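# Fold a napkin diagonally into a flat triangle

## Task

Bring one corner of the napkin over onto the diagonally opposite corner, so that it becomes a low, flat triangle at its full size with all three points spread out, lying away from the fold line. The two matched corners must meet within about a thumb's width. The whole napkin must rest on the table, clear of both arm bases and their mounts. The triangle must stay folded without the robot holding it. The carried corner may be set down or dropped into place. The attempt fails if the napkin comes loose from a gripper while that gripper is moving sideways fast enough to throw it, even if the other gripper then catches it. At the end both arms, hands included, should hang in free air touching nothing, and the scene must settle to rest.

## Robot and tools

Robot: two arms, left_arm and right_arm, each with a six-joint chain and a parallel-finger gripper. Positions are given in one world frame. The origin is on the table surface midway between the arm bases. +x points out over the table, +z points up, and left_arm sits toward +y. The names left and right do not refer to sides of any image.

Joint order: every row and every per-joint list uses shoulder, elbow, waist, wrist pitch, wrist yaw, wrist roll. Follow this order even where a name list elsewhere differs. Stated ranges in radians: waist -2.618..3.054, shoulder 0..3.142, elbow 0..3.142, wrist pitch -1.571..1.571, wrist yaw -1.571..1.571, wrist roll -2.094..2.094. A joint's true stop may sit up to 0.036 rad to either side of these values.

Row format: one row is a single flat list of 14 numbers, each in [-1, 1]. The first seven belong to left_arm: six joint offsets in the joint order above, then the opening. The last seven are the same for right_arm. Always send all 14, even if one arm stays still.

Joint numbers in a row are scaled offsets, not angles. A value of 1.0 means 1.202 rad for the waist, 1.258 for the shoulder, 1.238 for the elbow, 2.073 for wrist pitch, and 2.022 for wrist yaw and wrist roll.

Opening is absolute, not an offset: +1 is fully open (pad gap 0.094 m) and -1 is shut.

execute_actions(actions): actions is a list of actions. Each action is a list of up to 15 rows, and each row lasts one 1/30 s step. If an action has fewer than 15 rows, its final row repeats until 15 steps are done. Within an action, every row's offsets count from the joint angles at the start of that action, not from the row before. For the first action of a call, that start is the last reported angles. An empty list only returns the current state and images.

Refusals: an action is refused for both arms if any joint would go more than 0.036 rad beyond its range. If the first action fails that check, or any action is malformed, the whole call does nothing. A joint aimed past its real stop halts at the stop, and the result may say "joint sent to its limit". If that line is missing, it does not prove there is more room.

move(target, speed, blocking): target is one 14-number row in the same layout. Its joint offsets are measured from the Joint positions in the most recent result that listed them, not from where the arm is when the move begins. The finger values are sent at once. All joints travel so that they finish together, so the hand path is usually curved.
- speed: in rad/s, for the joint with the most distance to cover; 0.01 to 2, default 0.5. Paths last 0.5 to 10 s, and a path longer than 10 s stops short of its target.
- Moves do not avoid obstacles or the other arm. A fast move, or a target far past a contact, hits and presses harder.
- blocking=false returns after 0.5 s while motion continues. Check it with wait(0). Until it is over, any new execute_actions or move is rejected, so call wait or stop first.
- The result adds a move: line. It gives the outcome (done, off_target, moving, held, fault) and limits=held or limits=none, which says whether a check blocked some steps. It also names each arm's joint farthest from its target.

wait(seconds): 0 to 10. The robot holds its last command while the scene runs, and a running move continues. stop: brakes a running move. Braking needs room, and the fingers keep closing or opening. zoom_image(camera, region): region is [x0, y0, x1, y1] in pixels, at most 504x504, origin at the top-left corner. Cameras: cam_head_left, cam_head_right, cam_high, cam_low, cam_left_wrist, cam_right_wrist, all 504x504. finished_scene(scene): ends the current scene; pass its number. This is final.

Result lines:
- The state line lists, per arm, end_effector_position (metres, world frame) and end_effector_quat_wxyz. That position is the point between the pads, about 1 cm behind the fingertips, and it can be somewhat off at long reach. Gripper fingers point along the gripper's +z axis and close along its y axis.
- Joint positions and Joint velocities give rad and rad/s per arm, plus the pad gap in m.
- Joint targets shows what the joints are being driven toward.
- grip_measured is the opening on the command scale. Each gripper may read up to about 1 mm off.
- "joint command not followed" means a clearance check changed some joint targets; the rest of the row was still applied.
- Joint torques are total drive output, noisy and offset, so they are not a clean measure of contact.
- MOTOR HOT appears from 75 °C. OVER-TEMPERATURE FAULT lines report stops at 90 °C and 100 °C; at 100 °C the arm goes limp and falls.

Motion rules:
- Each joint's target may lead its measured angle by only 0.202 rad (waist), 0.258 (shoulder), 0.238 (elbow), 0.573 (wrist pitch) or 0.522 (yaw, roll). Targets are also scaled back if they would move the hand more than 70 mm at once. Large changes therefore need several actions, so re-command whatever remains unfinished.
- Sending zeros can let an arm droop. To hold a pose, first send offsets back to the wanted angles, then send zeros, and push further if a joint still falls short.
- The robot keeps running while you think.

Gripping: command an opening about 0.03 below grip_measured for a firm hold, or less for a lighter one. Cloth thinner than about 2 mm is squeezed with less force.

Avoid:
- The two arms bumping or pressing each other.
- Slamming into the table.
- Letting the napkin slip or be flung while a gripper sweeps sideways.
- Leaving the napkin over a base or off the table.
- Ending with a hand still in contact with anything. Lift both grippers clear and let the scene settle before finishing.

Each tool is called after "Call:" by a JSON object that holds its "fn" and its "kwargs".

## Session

Call:
{"fn": "execute_actions", "kwargs": {"actions": []}}

Scene clock: 0.00 s.
left_arm: end_effector_position=(+0.3885, +0.1544, +0.1344) grip_measured=-0.974 end_effector_quat_wxyz=(+0.304, +0.245, +0.918, -0.072) | right_arm: end_effector_position=(+0.3628, -0.3766, +0.4016) grip_measured=+1.000 end_effector_quat_wxyz=(+0.702, +0.007, +0.712, -0.013)
Joint names: [shoulder, elbow, waist, wrist pitch, wrist yaw, wrist roll]
Joint positions: left_arm=[ 1.661  1.233 -0.329 -0.509  0.056  0.106  0.001] | right_arm=[ 1.051  1.04   0.005 -0.003  0.006 -0.009  0.094]
Joint velocities: left_arm=[ 0.017  0.007 -0.017  0.007  0.007 -0.037  0.001] | right_arm=[ 0.002 -0.007  0.012 -0.007  0.037  0.007  0.   ]
Joint torques (N m, as the arm reports them, + toward a larger angle): no reading
Joint targets: left_arm=[1.645 1.247 -0.329 -0.499 0.058 0.106] | right_arm=[1.042 1.055 0.005 0.006 0.006 -0.010]
camera_calibration (this result's frames):
cam_left_wrist: T_world_to_cam=[[-0.59155, -0.806176, -0.0122083, 0.351681], [-0.786566, 0.580355, -0.210956, 0.288853], [0.177153, -0.115189, -0.977419, 0.204726], [0, 0, 0, 1]] pos_world=[0.398971, 0.139461, 0.265331]

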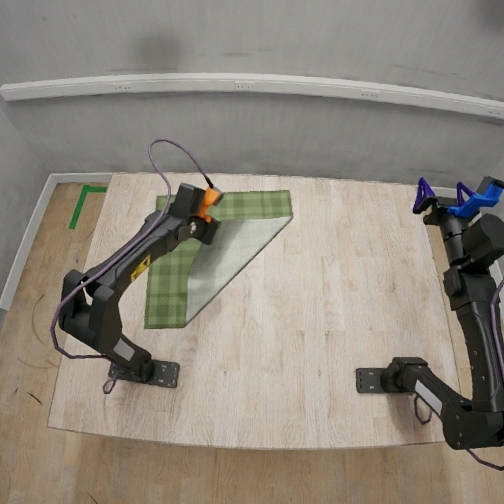

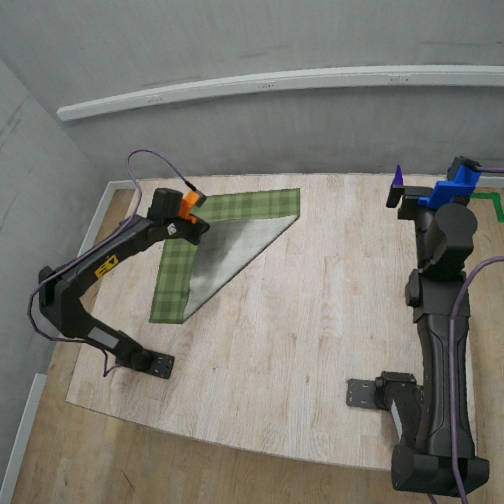

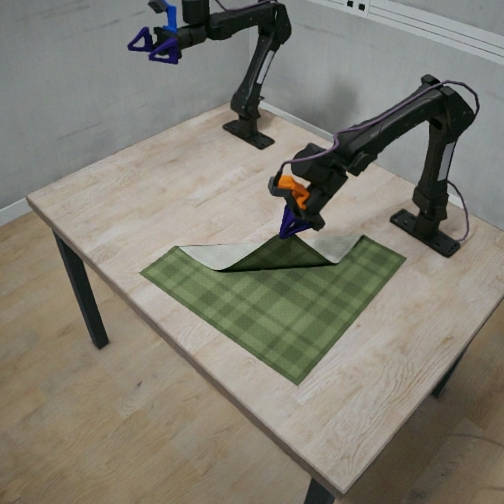

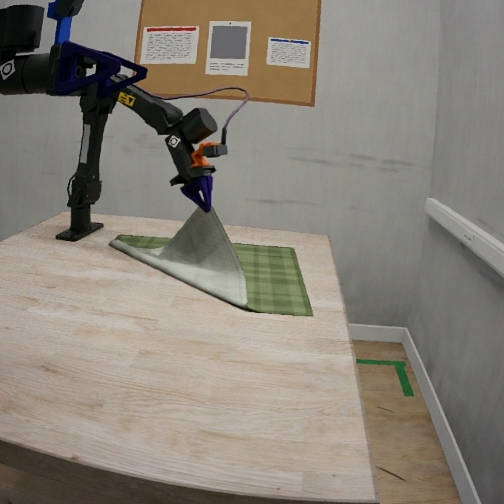

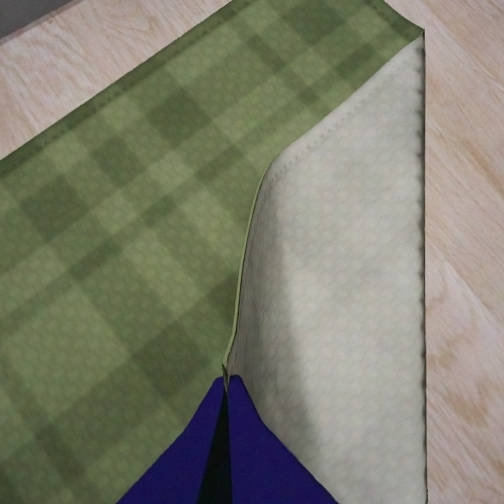

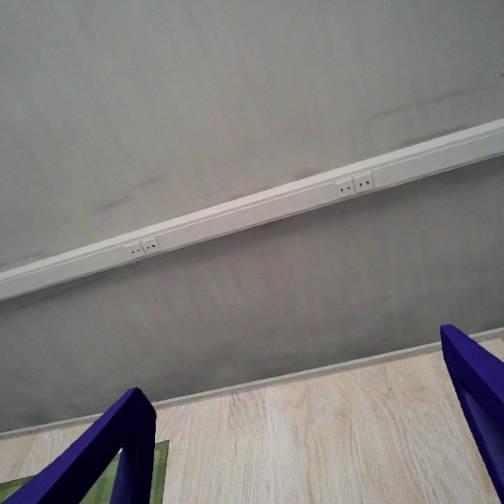

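Call:
{"fn": "zoom_image", "kwargs": {"camera": "cam_high", "region": [130, 190, 420, 400]}}

Call:
{"fn": "zoom_image", "kwargs": {"camera": "cam_high", "region": [230, 190, 350, 280]}}

Call:
{"fn": "zoom_image", "kwargs": {"camera": "cam_head_left", "region": [120, 170, 320, 340]}}

Region (130, 190, 420, 400) of cam_high's 504x504 image, scaled by 1.738, with more detail than that image has; it fills the top 365 rows of this view, and the rest is white.

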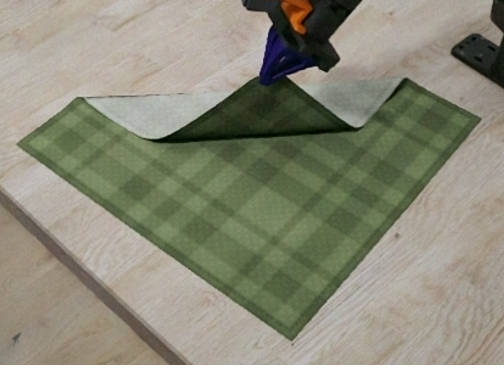

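Region (230, 190, 350, 280) of cam_high's 504x504 image, scaled by 4.200, with more detail than that image has; it fills the top 378 rows of this view, and the rest is white.

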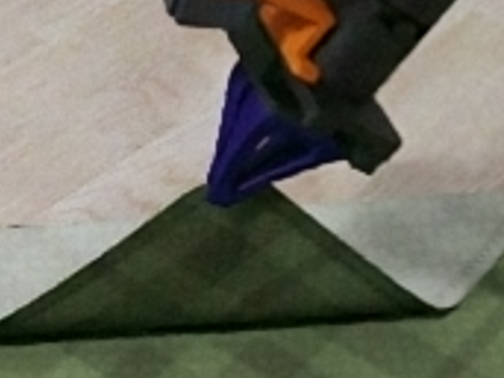

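Region (120, 170, 320, 340) of cam_head_left's 504x504 image, scaled by 2.520, with more detail than that image has; it fills the top 428 rows of this view, and the rest is white.

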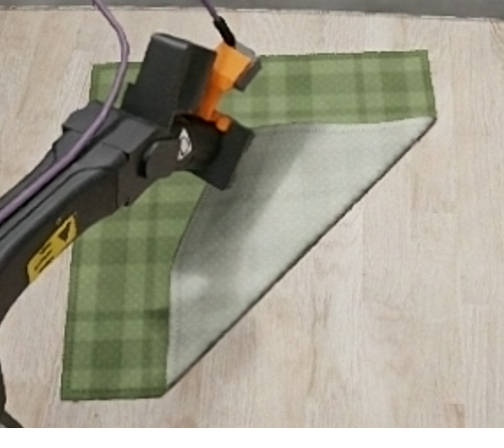

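Call:
{"fn": "move", "kwargs": {"target": [0.5835,0.6793,0.4908,-0.1336,0.229,0.174,-1,-0.007,0.012,0,0.004,0,0,1], "speed": 0.45}}

Call:
{"fn": "zoom_image", "kwargs": {"camera": "cam_high", "region": [130, 190, 420, 400]}}

Call:
{"fn": "zoom_image", "kwargs": {"camera": "cam_head_left", "region": [120, 170, 320, 340]}}

Call:
{"fn": "zoom_image", "kwargs": {"camera": "cam_low", "region": [100, 190, 340, 330]}}

Scene clock: 4.63 s.
left_arm: end_effector_position=(+0.5493, +0.3585, +0.0553) grip_measured=-0.974 end_effector_quat_wxyz=(+0.265, +0.169, +0.935, -0.166) | right_arm: end_effector_position=(+0.3628, -0.3766, +0.4016) grip_measured=+1.000 end_effector_quat_wxyz=(+0.702, +0.007, +0.712, -0.013)
Joint names: [shoulder, elbow, waist, wrist pitch, wrist yaw, wrist roll]
Joint positions: left_arm=[ 2.401  2.027  0.265 -0.782  0.499  0.449  0.001] | right_arm=[ 1.051  1.04   0.005 -0.003  0.006 -0.009  0.094]
Joint velocities: left_arm=[ 0.007  0.002  0.007  0.037  0.037 -0.007 -0.   ] | right_arm=[-0.002 -0.012 -0.017  0.081  0.051 -0.066  0.   ]
Joint torques (N m, as the arm reports them, + toward a larger angle): left_arm=[-15.71   8.62  -0.42   0.62   0.46   0.09] | right_arm=[-2.92  6.73  0.01  1.52 -0.01  0.01]
Joint targets: left_arm=[2.395 2.073 0.261 -0.786 0.519 0.458] | right_arm=[1.042 1.055 0.005 0.006 0.006 -0.009]
move: off_target (left_arm); limits=none; left_arm: farthest joint: the elbow, 0.047 radians from its target (0.841 radians at the start); right_arm: farthest joint: the elbow, 0.015 radians from its target (0.015 radians at the start)
camera_calibration (this result's frames):
cam_left_wrist: T_world_to_cam=[[-0.506922, -0.831388, 0.227651, 0.559762], [-0.859904, 0.469368, -0.200646, 0.359725], [0.0599626, -0.29747, -0.952846, 0.250783], [0, 0, 0, 1]] pos_world=[0.578047, 0.371136, 0.183705]

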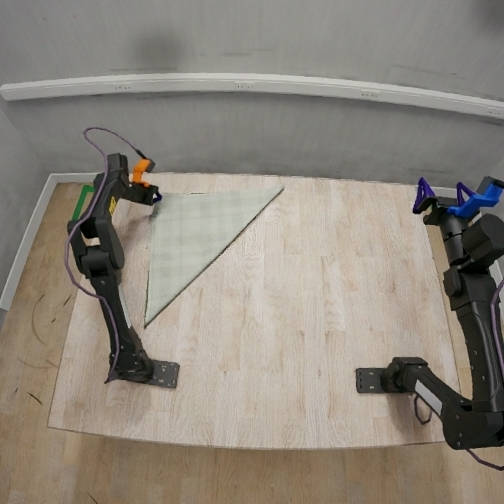

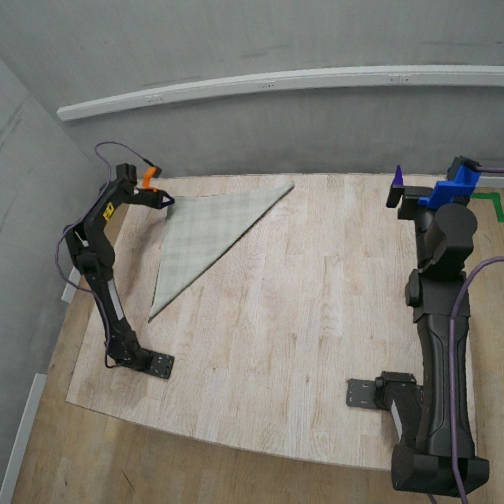

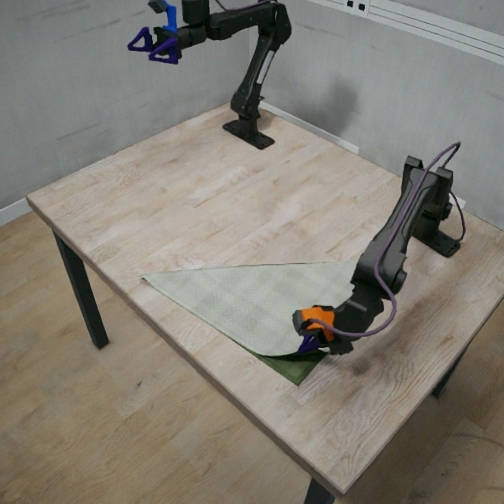

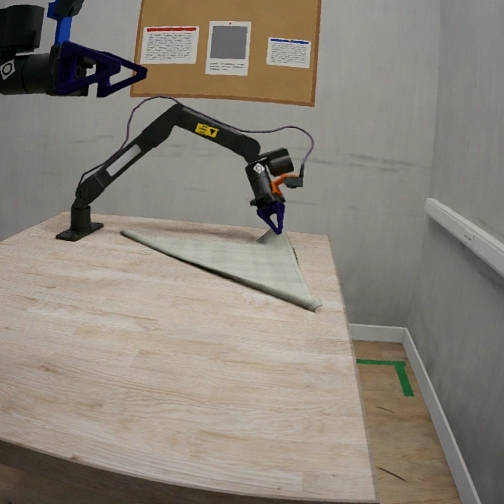

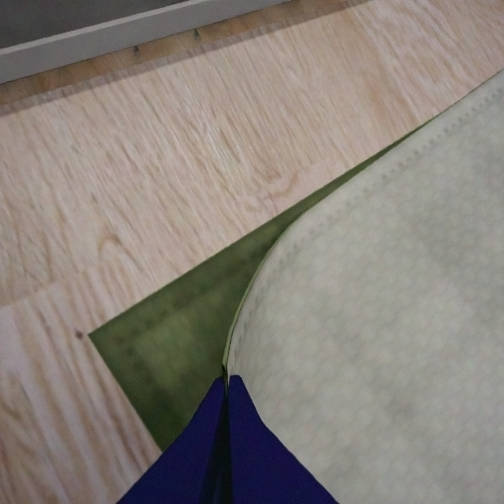

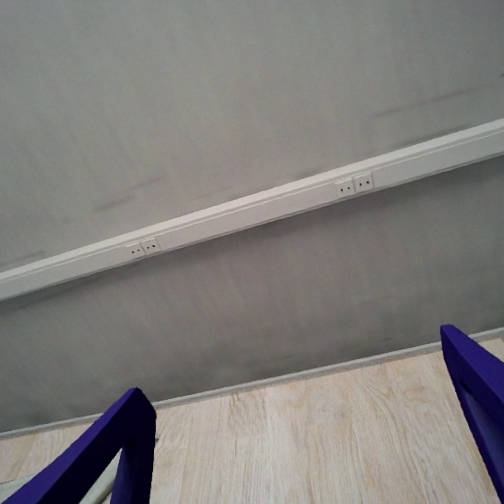

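Region (130, 190, 420, 400) of cam_high's 504x504 image, scaled by 1.738, with more detail than that image has; it fills the top 365 rows of this view, and the rest is white.

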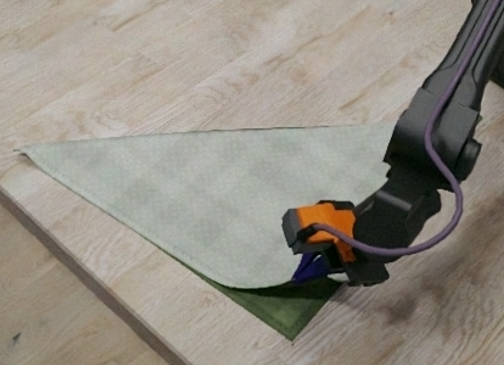

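Region (120, 170, 320, 340) of cam_head_left's 504x504 image, scaled by 2.520, with more detail than that image has; it fills the top 428 rows of this view, and the rest is white.

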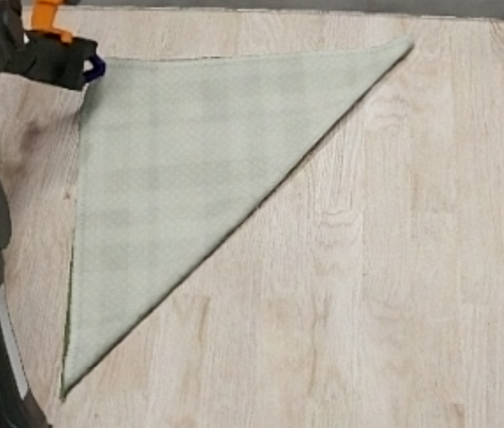

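Region (100, 190, 340, 330) of cam_low's 504x504 image, scaled by 2.100, with more detail than that image has; it fills the top 294 rows of this view, and the rest is white.

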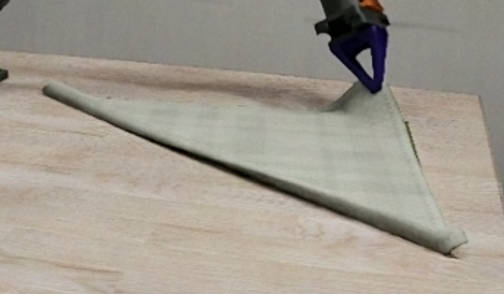

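Call:
{"fn": "move", "kwargs": {"target": [-0.005,0.037,-0.028,-0.002,0.01,0.0045,-1,-0.007,0.012,0,0.004,0,0,1], "speed": 0.2}}

Call:
{"fn": "zoom_image", "kwargs": {"camera": "cam_high", "region": [130, 190, 420, 400]}}

Call:
{"fn": "zoom_image", "kwargs": {"camera": "cam_head_left", "region": [120, 170, 320, 340]}}

Call:
{"fn": "zoom_image", "kwargs": {"camera": "cam_low", "region": [100, 190, 340, 330]}}

Scene clock: 5.80 s.
left_arm: end_effector_position=(+0.5497, +0.3418, +0.0553) grip_measured=-0.974 end_effector_quat_wxyz=(+0.263, +0.183, +0.932, -0.170) | right_arm: end_effector_position=(+0.3628, -0.3766, +0.4016) grip_measured=+1.000 end_effector_quat_wxyz=(+0.702, +0.007, +0.712, -0.013)
Joint names: [shoulder, elbow, waist, wrist pitch, wrist yaw, wrist roll]
Joint positions: left_arm=[ 2.401  2.027  0.236 -0.783  0.5    0.45   0.001] | right_arm=[ 1.051  1.04   0.005 -0.003  0.006 -0.009  0.094]
Joint velocities: left_arm=[ 0.007  0.002 -0.002 -0.022 -0.022  0.081 -0.   ] | right_arm=[ 0.012  0.007 -0.017  0.007  0.022 -0.007  0.   ]
Joint torques (N m, as the arm reports them, + toward a larger angle): left_arm=[-15.59   8.49  -0.41   0.63   0.44   0.09] | right_arm=[-2.92  6.73  0.02  1.52 -0.01  0.01]
Joint targets: left_arm=[2.395 2.072 0.231 -0.787 0.519 0.458] | right_arm=[1.042 1.055 0.005 0.006 0.006 -0.009]
move: off_target (left_arm); limits=none; left_arm: farthest joint: the elbow, 0.046 radians from its target (0.046 radians at the start); right_arm: farthest joint: the elbow, 0.015 radians from its target (0.015 radians at the start)
camera_calibration (this result's frames):
cam_left_wrist: T_world_to_cam=[[-0.532074, -0.81522, 0.228721, 0.554227], [-0.845182, 0.49522, -0.201057, 0.351016], [0.0506387, -0.300288, -0.952503, 0.251888], [0, 0, 0, 1]] pos_world=[0.578807, 0.353626, 0.183735]

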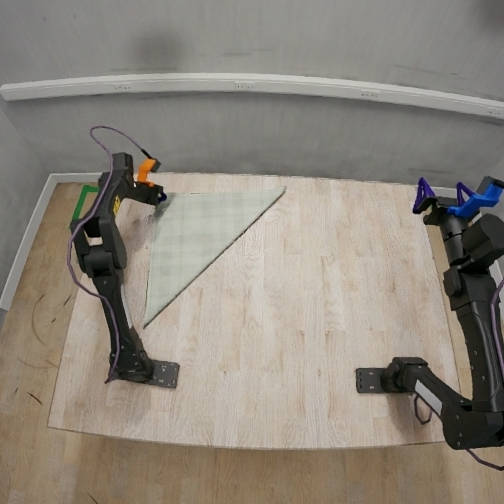

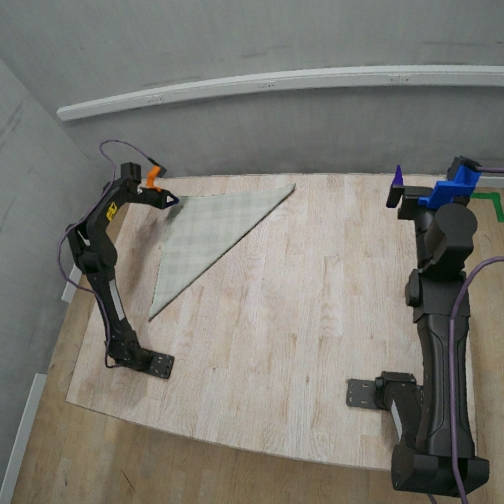

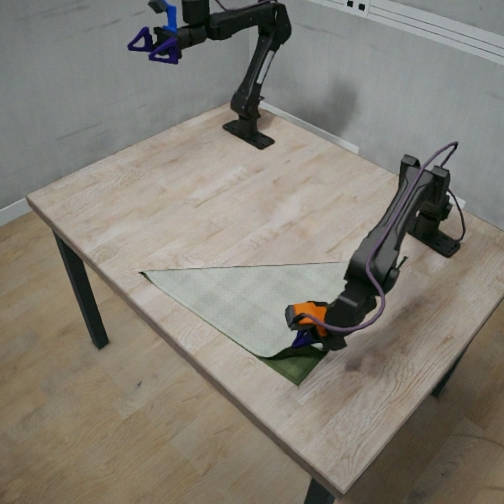

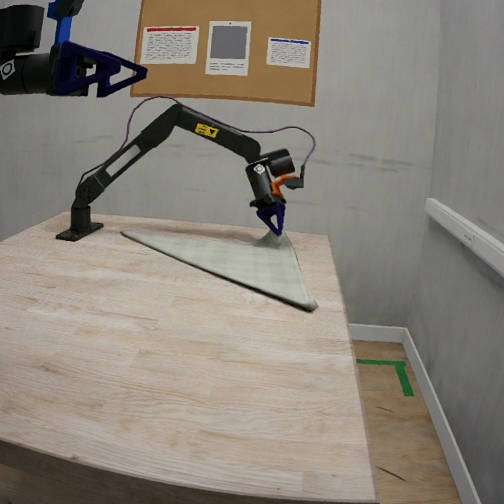

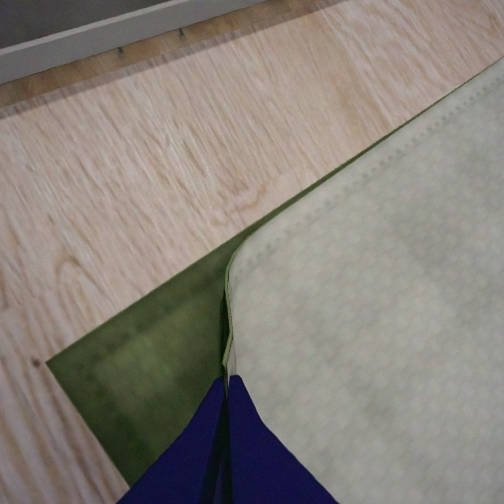

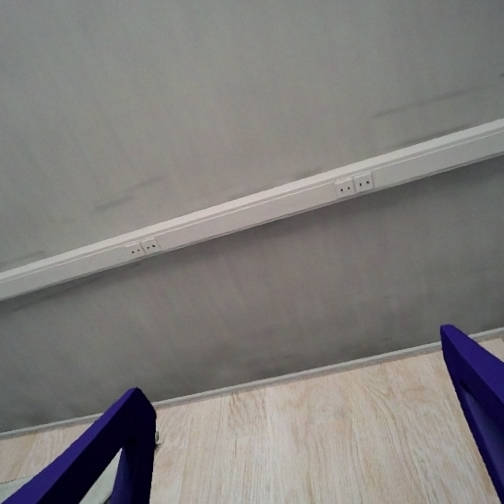

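Region (130, 190, 420, 400) of cam_high's 504x504 image, scaled by 1.738, with more detail than that image has; it fills the top 365 rows of this view, and the rest is white.

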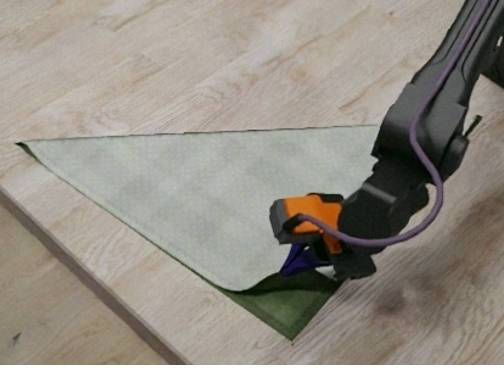

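Region (120, 170, 320, 340) of cam_head_left's 504x504 image, scaled by 2.520, with more detail than that image has; it fills the top 428 rows of this view, and the rest is white.

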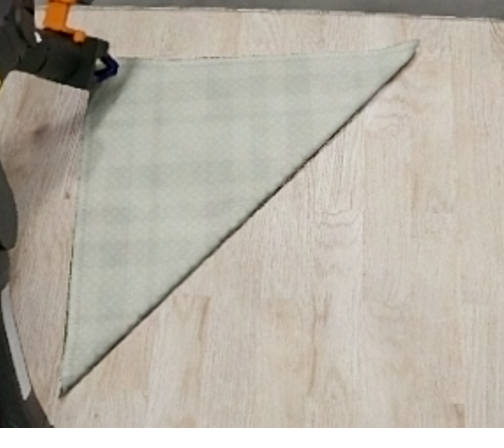

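Region (100, 190, 340, 330) of cam_low's 504x504 image, scaled by 2.100, with more detail than that image has; it fills the top 294 rows of this view, and the rest is white.

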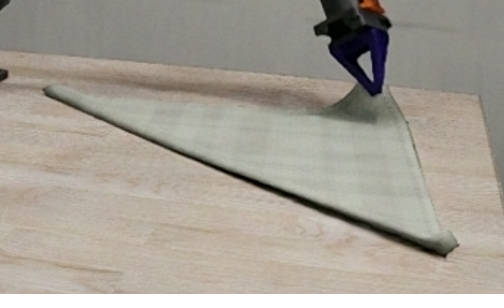

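Call:
{"fn": "execute_actions", "kwargs": {"actions": [[[-0.005,0.037,0.000,-0.002,0.01,-0.01,-1,-0.007,0.012,0,0.004,0,0,1],[-0.005,0.037,0.003,-0.002,0.01,-0.02,-1,-0.007,0.012,0,0.004,0,0,1],[-0.005,0.037,0.006,-0.002,0.01,-0.03,-1,-0.007,0.012,0,0.004,0,0,1],[-0.005,0.037,0.008,-0.002,0.01,-0.04,-1,-0.007,0.012,0,0.004,0,0,1],[-0.005,0.037,0.010,-0.002,0.01,-0.05,-1,-0.007,0.012,0,0.004,0,0,1],[-0.005,0.037,0.012,-0.002,0.01,-0.06,-1,-0.007,0.012,0,0.004,0,0,1],[-0.005,0.037,0.013,-0.002,0.01,-0.07,-1,-0.007,0.012,0,0.004,0,0,1],[-0.005,0.037,0.014,-0.002,0.01,-0.08,-1,-0.007,0.012,0,0.004,0,0,1],[-0.005,0.037,0.015,-0.002,0.01,-0.09,-1,-0.007,0.012,0,0.004,0,0,1]]]}}

Call:
{"fn": "zoom_image", "kwargs": {"camera": "cam_high", "region": [130, 190, 420, 400]}}

Call:
{"fn": "zoom_image", "kwargs": {"camera": "cam_head_left", "region": [120, 170, 320, 340]}}

Scene clock: 8.73 s.
left_arm: end_effector_position=(+0.5495, +0.3478, +0.0554) grip_measured=-0.974 end_effector_quat_wxyz=(+0.250, +0.104, +0.944, -0.190) | right_arm: end_effector_position=(+0.3628, -0.3766, +0.4016) grip_measured=+1.000 end_effector_quat_wxyz=(+0.702, +0.007, +0.712, -0.013)
Joint names: [shoulder, elbow, waist, wrist pitch, wrist yaw, wrist roll]
Joint positions: left_arm=[ 2.401  2.027  0.247 -0.784  0.501  0.291  0.001] | right_arm=[ 1.051  1.04   0.005 -0.003  0.006 -0.009  0.094]
Joint velocities: left_arm=[-0.007 -0.007  0.017  0.037  0.007 -0.125  0.001] | right_arm=[ 0.002 -0.002 -0.002 -0.051 -0.022 -0.051  0.   ]
Joint torques (N m, as the arm reports them, + toward a larger angle): left_arm=[-15.57   8.5    0.63   0.63   0.46  -0.03] | right_arm=[-2.92  6.73  0.02  1.51 -0.01  0.01]
Joint targets: left_arm=[2.395 2.072 0.254 -0.787 0.520 0.268] | right_arm=[1.042 1.055 0.005 0.006 0.006 -0.009]
camera_calibration (this result's frames):
cam_left_wrist: T_world_to_cam=[[-0.398434, -0.860567, 0.317291, 0.496434], [-0.916552, 0.360602, -0.17291, 0.43233], [0.0343848, -0.359708, -0.932431, 0.282243], [0, 0, 0, 1]] pos_world=[0.584345, 0.372841, 0.180412]

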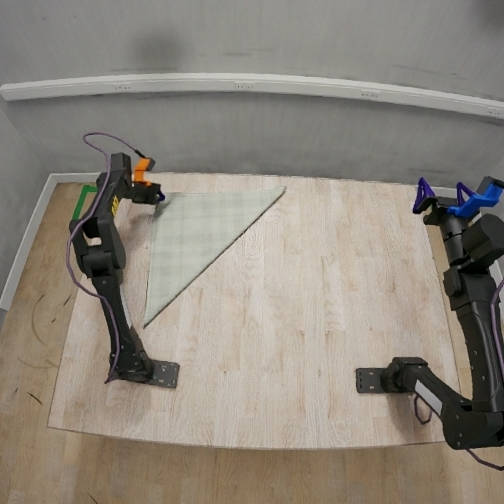

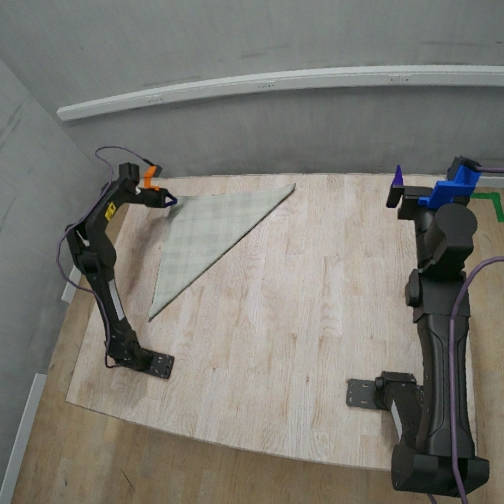

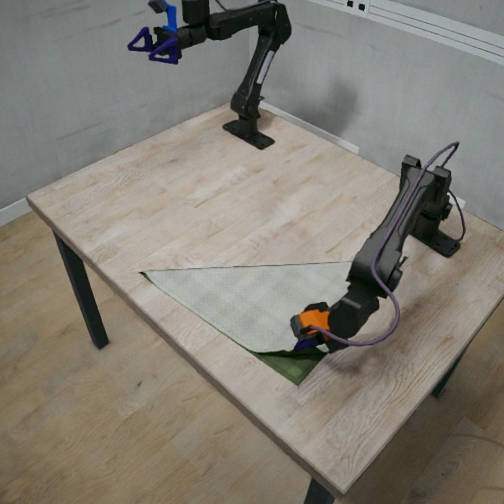

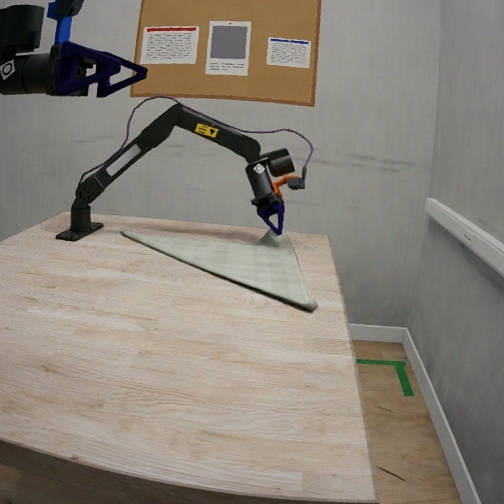

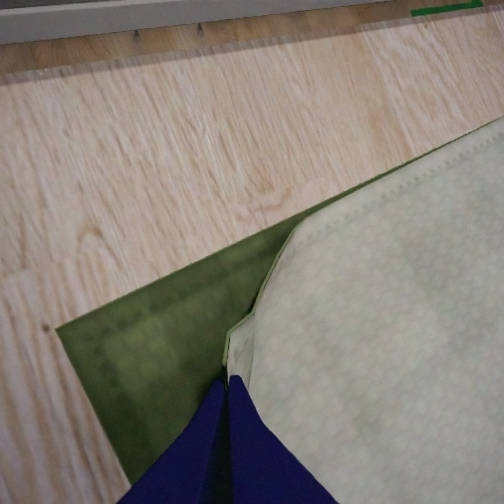

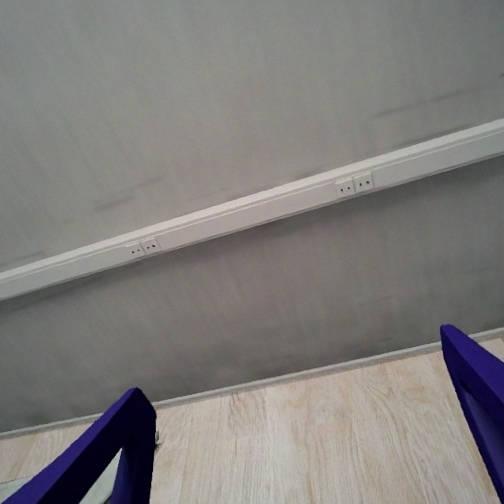

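Region (130, 190, 420, 400) of cam_high's 504x504 image, scaled by 1.738, with more detail than that image has; it fills the top 365 rows of this view, and the rest is white.

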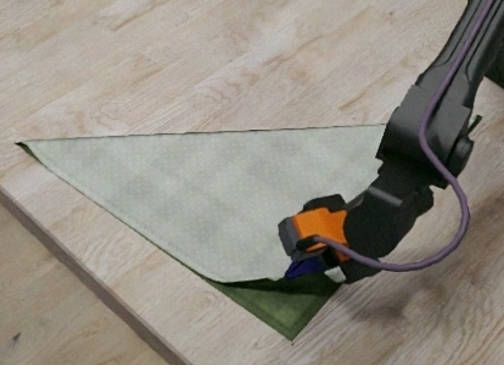

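Region (120, 170, 320, 340) of cam_head_left's 504x504 image, scaled by 2.520, with more detail than that image has; it fills the top 428 rows of this view, and the rest is white.

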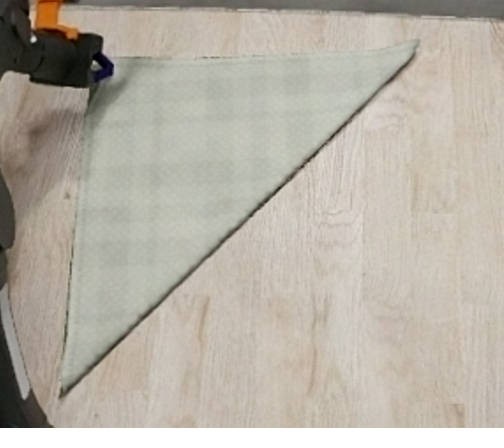

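Call:
{"fn": "execute_actions", "kwargs": {"actions": [[[-0.005,0.0365,0.006,-0.0015,0.0095,-0.011,-0.8,-0.007,0.012,0,0.004,0,0,1],[-0.005,0.0365,0.006,-0.0015,0.0095,-0.011,-0.6,-0.007,0.012,0,0.004,0,0,1],[-0.005,0.0365,0.006,-0.0015,0.0095,-0.011,-0.3,-0.007,0.012,0,0.004,0,0,1],[-0.005,0.0365,0.006,-0.0015,0.0095,-0.011,0,-0.007,0.012,0,0.004,0,0,1],[-0.005,0.0365,0.006,-0.0015,0.0095,-0.011,0.3,-0.007,0.012,0,0.004,0,0,1],[-0.005,0.0365,0.006,-0.0015,0.0095,-0.011,0.6,-0.007,0.012,0,0.004,0,0,1],[-0.005,0.0365,0.006,-0.0015,0.0095,-0.011,0.9,-0.007,0.012,0,0.004,0,0,1]]]}}

Call:
{"fn": "zoom_image", "kwargs": {"camera": "cam_high", "region": [130, 190, 420, 400]}}

Scene clock: 9.43 s.
left_arm: end_effector_position=(+0.5494, +0.3479, +0.0554) grip_measured=+0.897 end_effector_quat_wxyz=(+0.248, +0.095, +0.945, -0.192) | right_arm: end_effector_position=(+0.3628, -0.3766, +0.4016) grip_measured=+1.000 end_effector_quat_wxyz=(+0.702, +0.007, +0.712, -0.013)
Joint names: [shoulder, elbow, waist, wrist pitch, wrist yaw, wrist roll]
Joint positions: left_arm=[ 2.401  2.027  0.247 -0.784  0.502  0.273  0.089] | right_arm=[ 1.051  1.04   0.005 -0.003  0.006 -0.009  0.094]
Joint velocities: left_arm=[ 0.002  0.002  0.002  0.022 -0.007  0.037 -0.   ] | right_arm=[ 0.007 -0.002 -0.012 -0.007 -0.007 -0.022  0.   ]
Joint torques (N m, as the arm reports them, + toward a larger angle): left_arm=[-15.63   8.47   0.64   0.64   0.45  -0.04] | right_arm=[-2.92  6.73  0.02  1.51 -0.01  0.01]
Joint targets: left_arm=[2.395 2.072 0.254 -0.787 0.521 0.269] | right_arm=[1.042 1.055 0.005 0.006 0.006 -0.009]
camera_calibration (this result's frames):
cam_left_wrist: T_world_to_cam=[[-0.3835, -0.863488, 0.32759, 0.488699], [-0.922967, 0.345836, -0.168908, 0.440664], [0.0325579, -0.367131, -0.929599, 0.285727], [0, 0, 0, 1]] pos_world=[0.584832, 0.374488, 0.179951]

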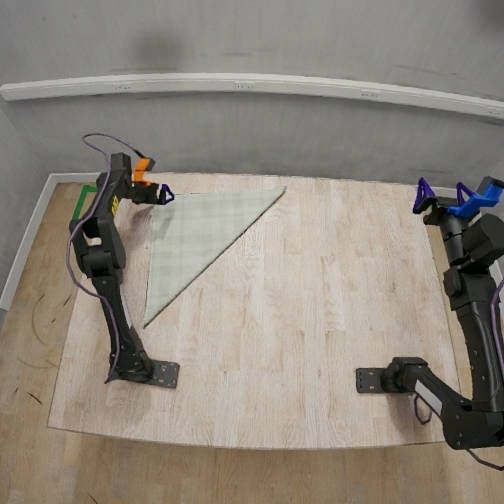

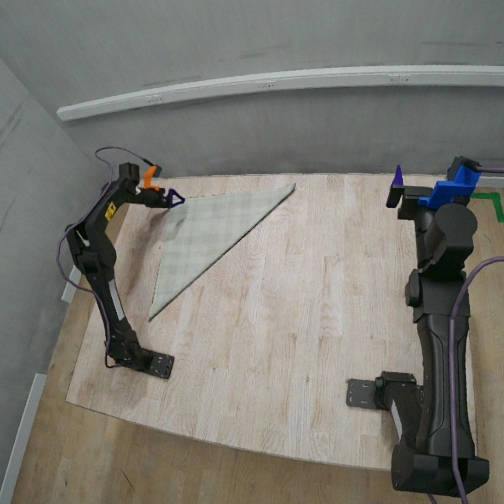

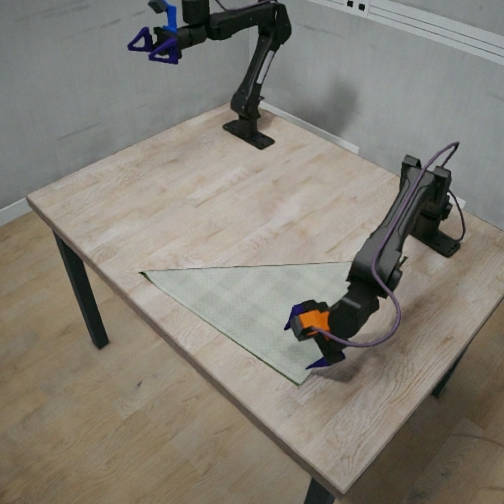

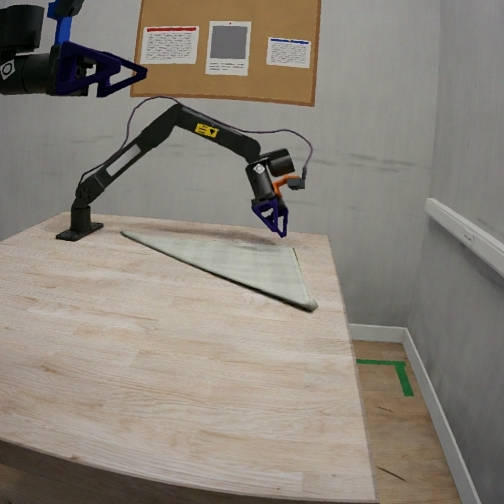

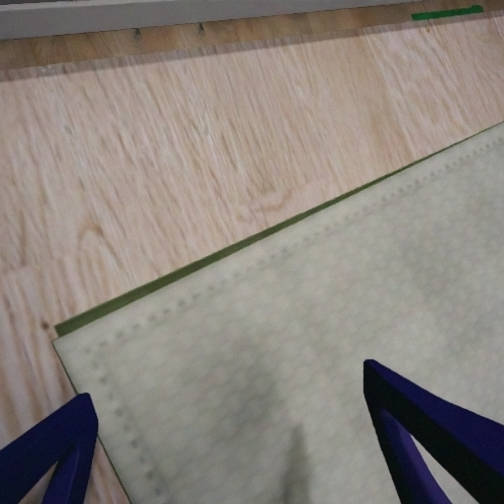

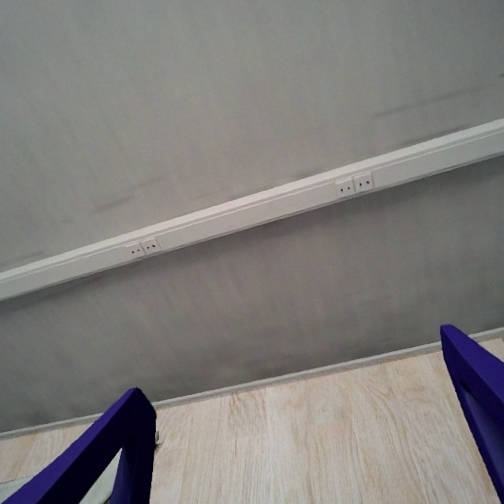

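Region (130, 190, 420, 400) of cam_high's 504x504 image, scaled by 1.738, with more detail than that image has; it fills the top 365 rows of this view, and the rest is white.

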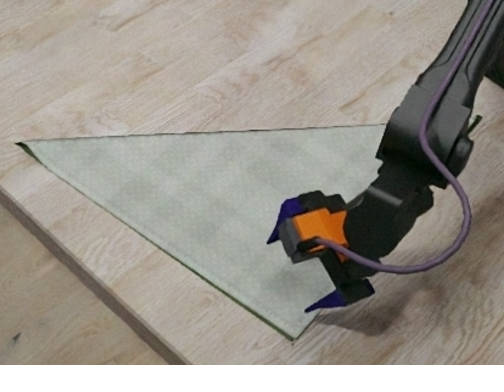

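Call:
{"fn": "move", "kwargs": {"target": [-0.1,0.0365,0.006,-0.0015,0.0095,-0.002,0.9,-0.007,0.012,0,0.004,0,0,1], "speed": 0.5}}

Scene clock: 10.40 s.
left_arm: end_effector_position=(+0.5539, +0.3482, +0.1136) grip_measured=+0.897 end_effector_quat_wxyz=(+0.296, +0.108, +0.932, -0.180) | right_arm: end_effector_position=(+0.3628, -0.3766, +0.4016) grip_measured=+1.000 end_effector_quat_wxyz=(+0.702, +0.007, +0.712, -0.013)
Joint names: [shoulder, elbow, waist, wrist pitch, wrist yaw, wrist roll]
Joint positions: left_arm=[ 2.3    2.038  0.247 -0.791  0.505  0.273  0.089] | right_arm=[ 1.051  1.04   0.005 -0.003  0.006 -0.009  0.094]
Joint velocities: left_arm=[-0.012 -0.007 -0.007  0.051 -0.037  0.007 -0.   ] | right_arm=[-0.012  0.002 -0.012  0.022 -0.007  0.007  0.   ]
Joint torques (N m, as the arm reports them, + toward a larger angle): left_arm=[-16.66   7.9    0.75   0.86   0.4   -0.05] | right_arm=[-2.93  6.72  0.02  1.51 -0.01  0.01]
Joint targets: left_arm=[2.275 2.072 0.254 -0.787 0.521 0.269] | right_arm=[1.042 1.055 0.005 0.006 0.006 -0.009]
move: off_target (left_arm); limits=none; left_arm: farthest joint: the elbow, 0.034 radians from its target (0.046 radians at the start); right_arm: farthest joint: the elbow, 0.015 radians from its target (0.015 radians at the start)
camera_calibration (this result's frames):
cam_left_wrist: T_world_to_cam=[[-0.416125, -0.867804, 0.27158, 0.4976], [-0.900043, 0.350559, -0.258904, 0.45044], [0.129473, -0.35217, -0.926937, 0.280607], [0, 0, 0, 1]] pos_world=[0.576148, 0.372735, 0.241587]

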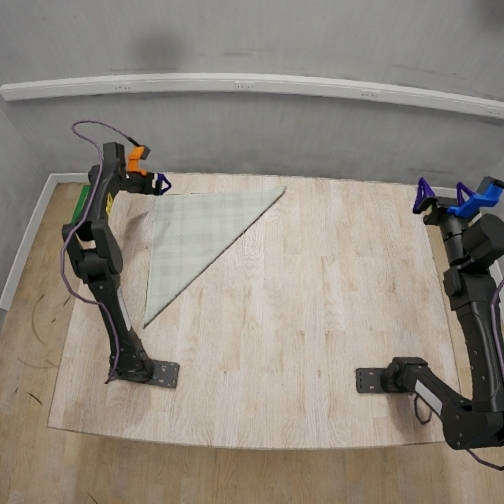

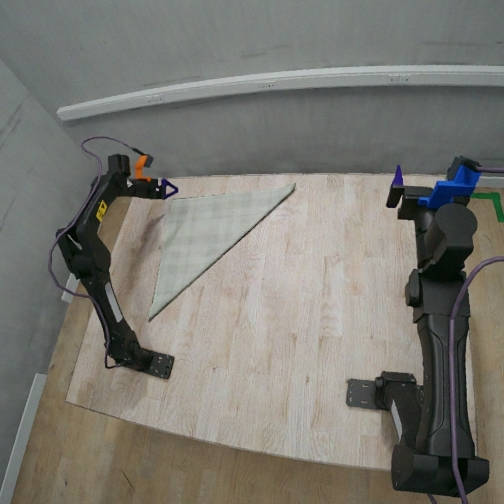

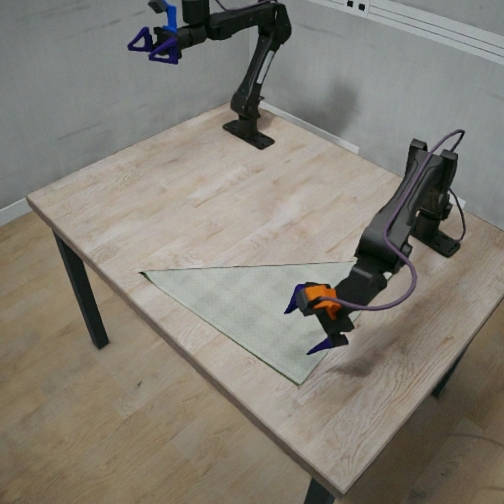

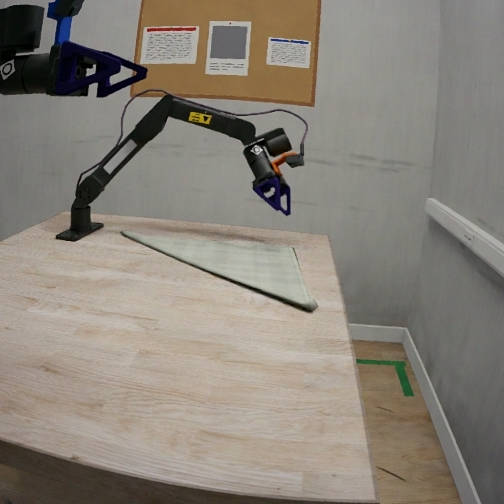

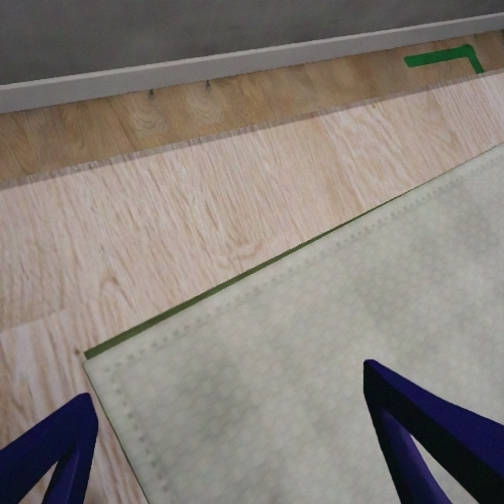

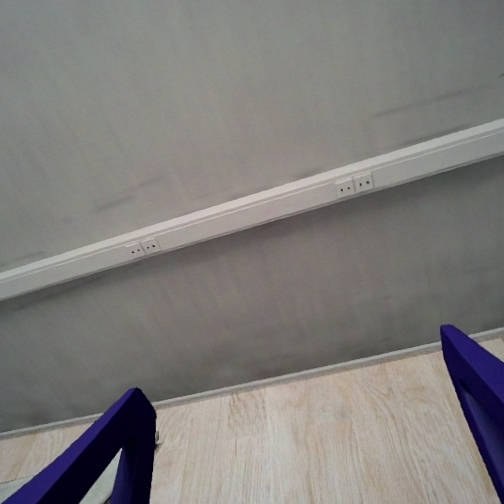

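Call:
{"fn": "finished_scene", "kwargs": {"scene": 2}}

The scene is finished: the task was done.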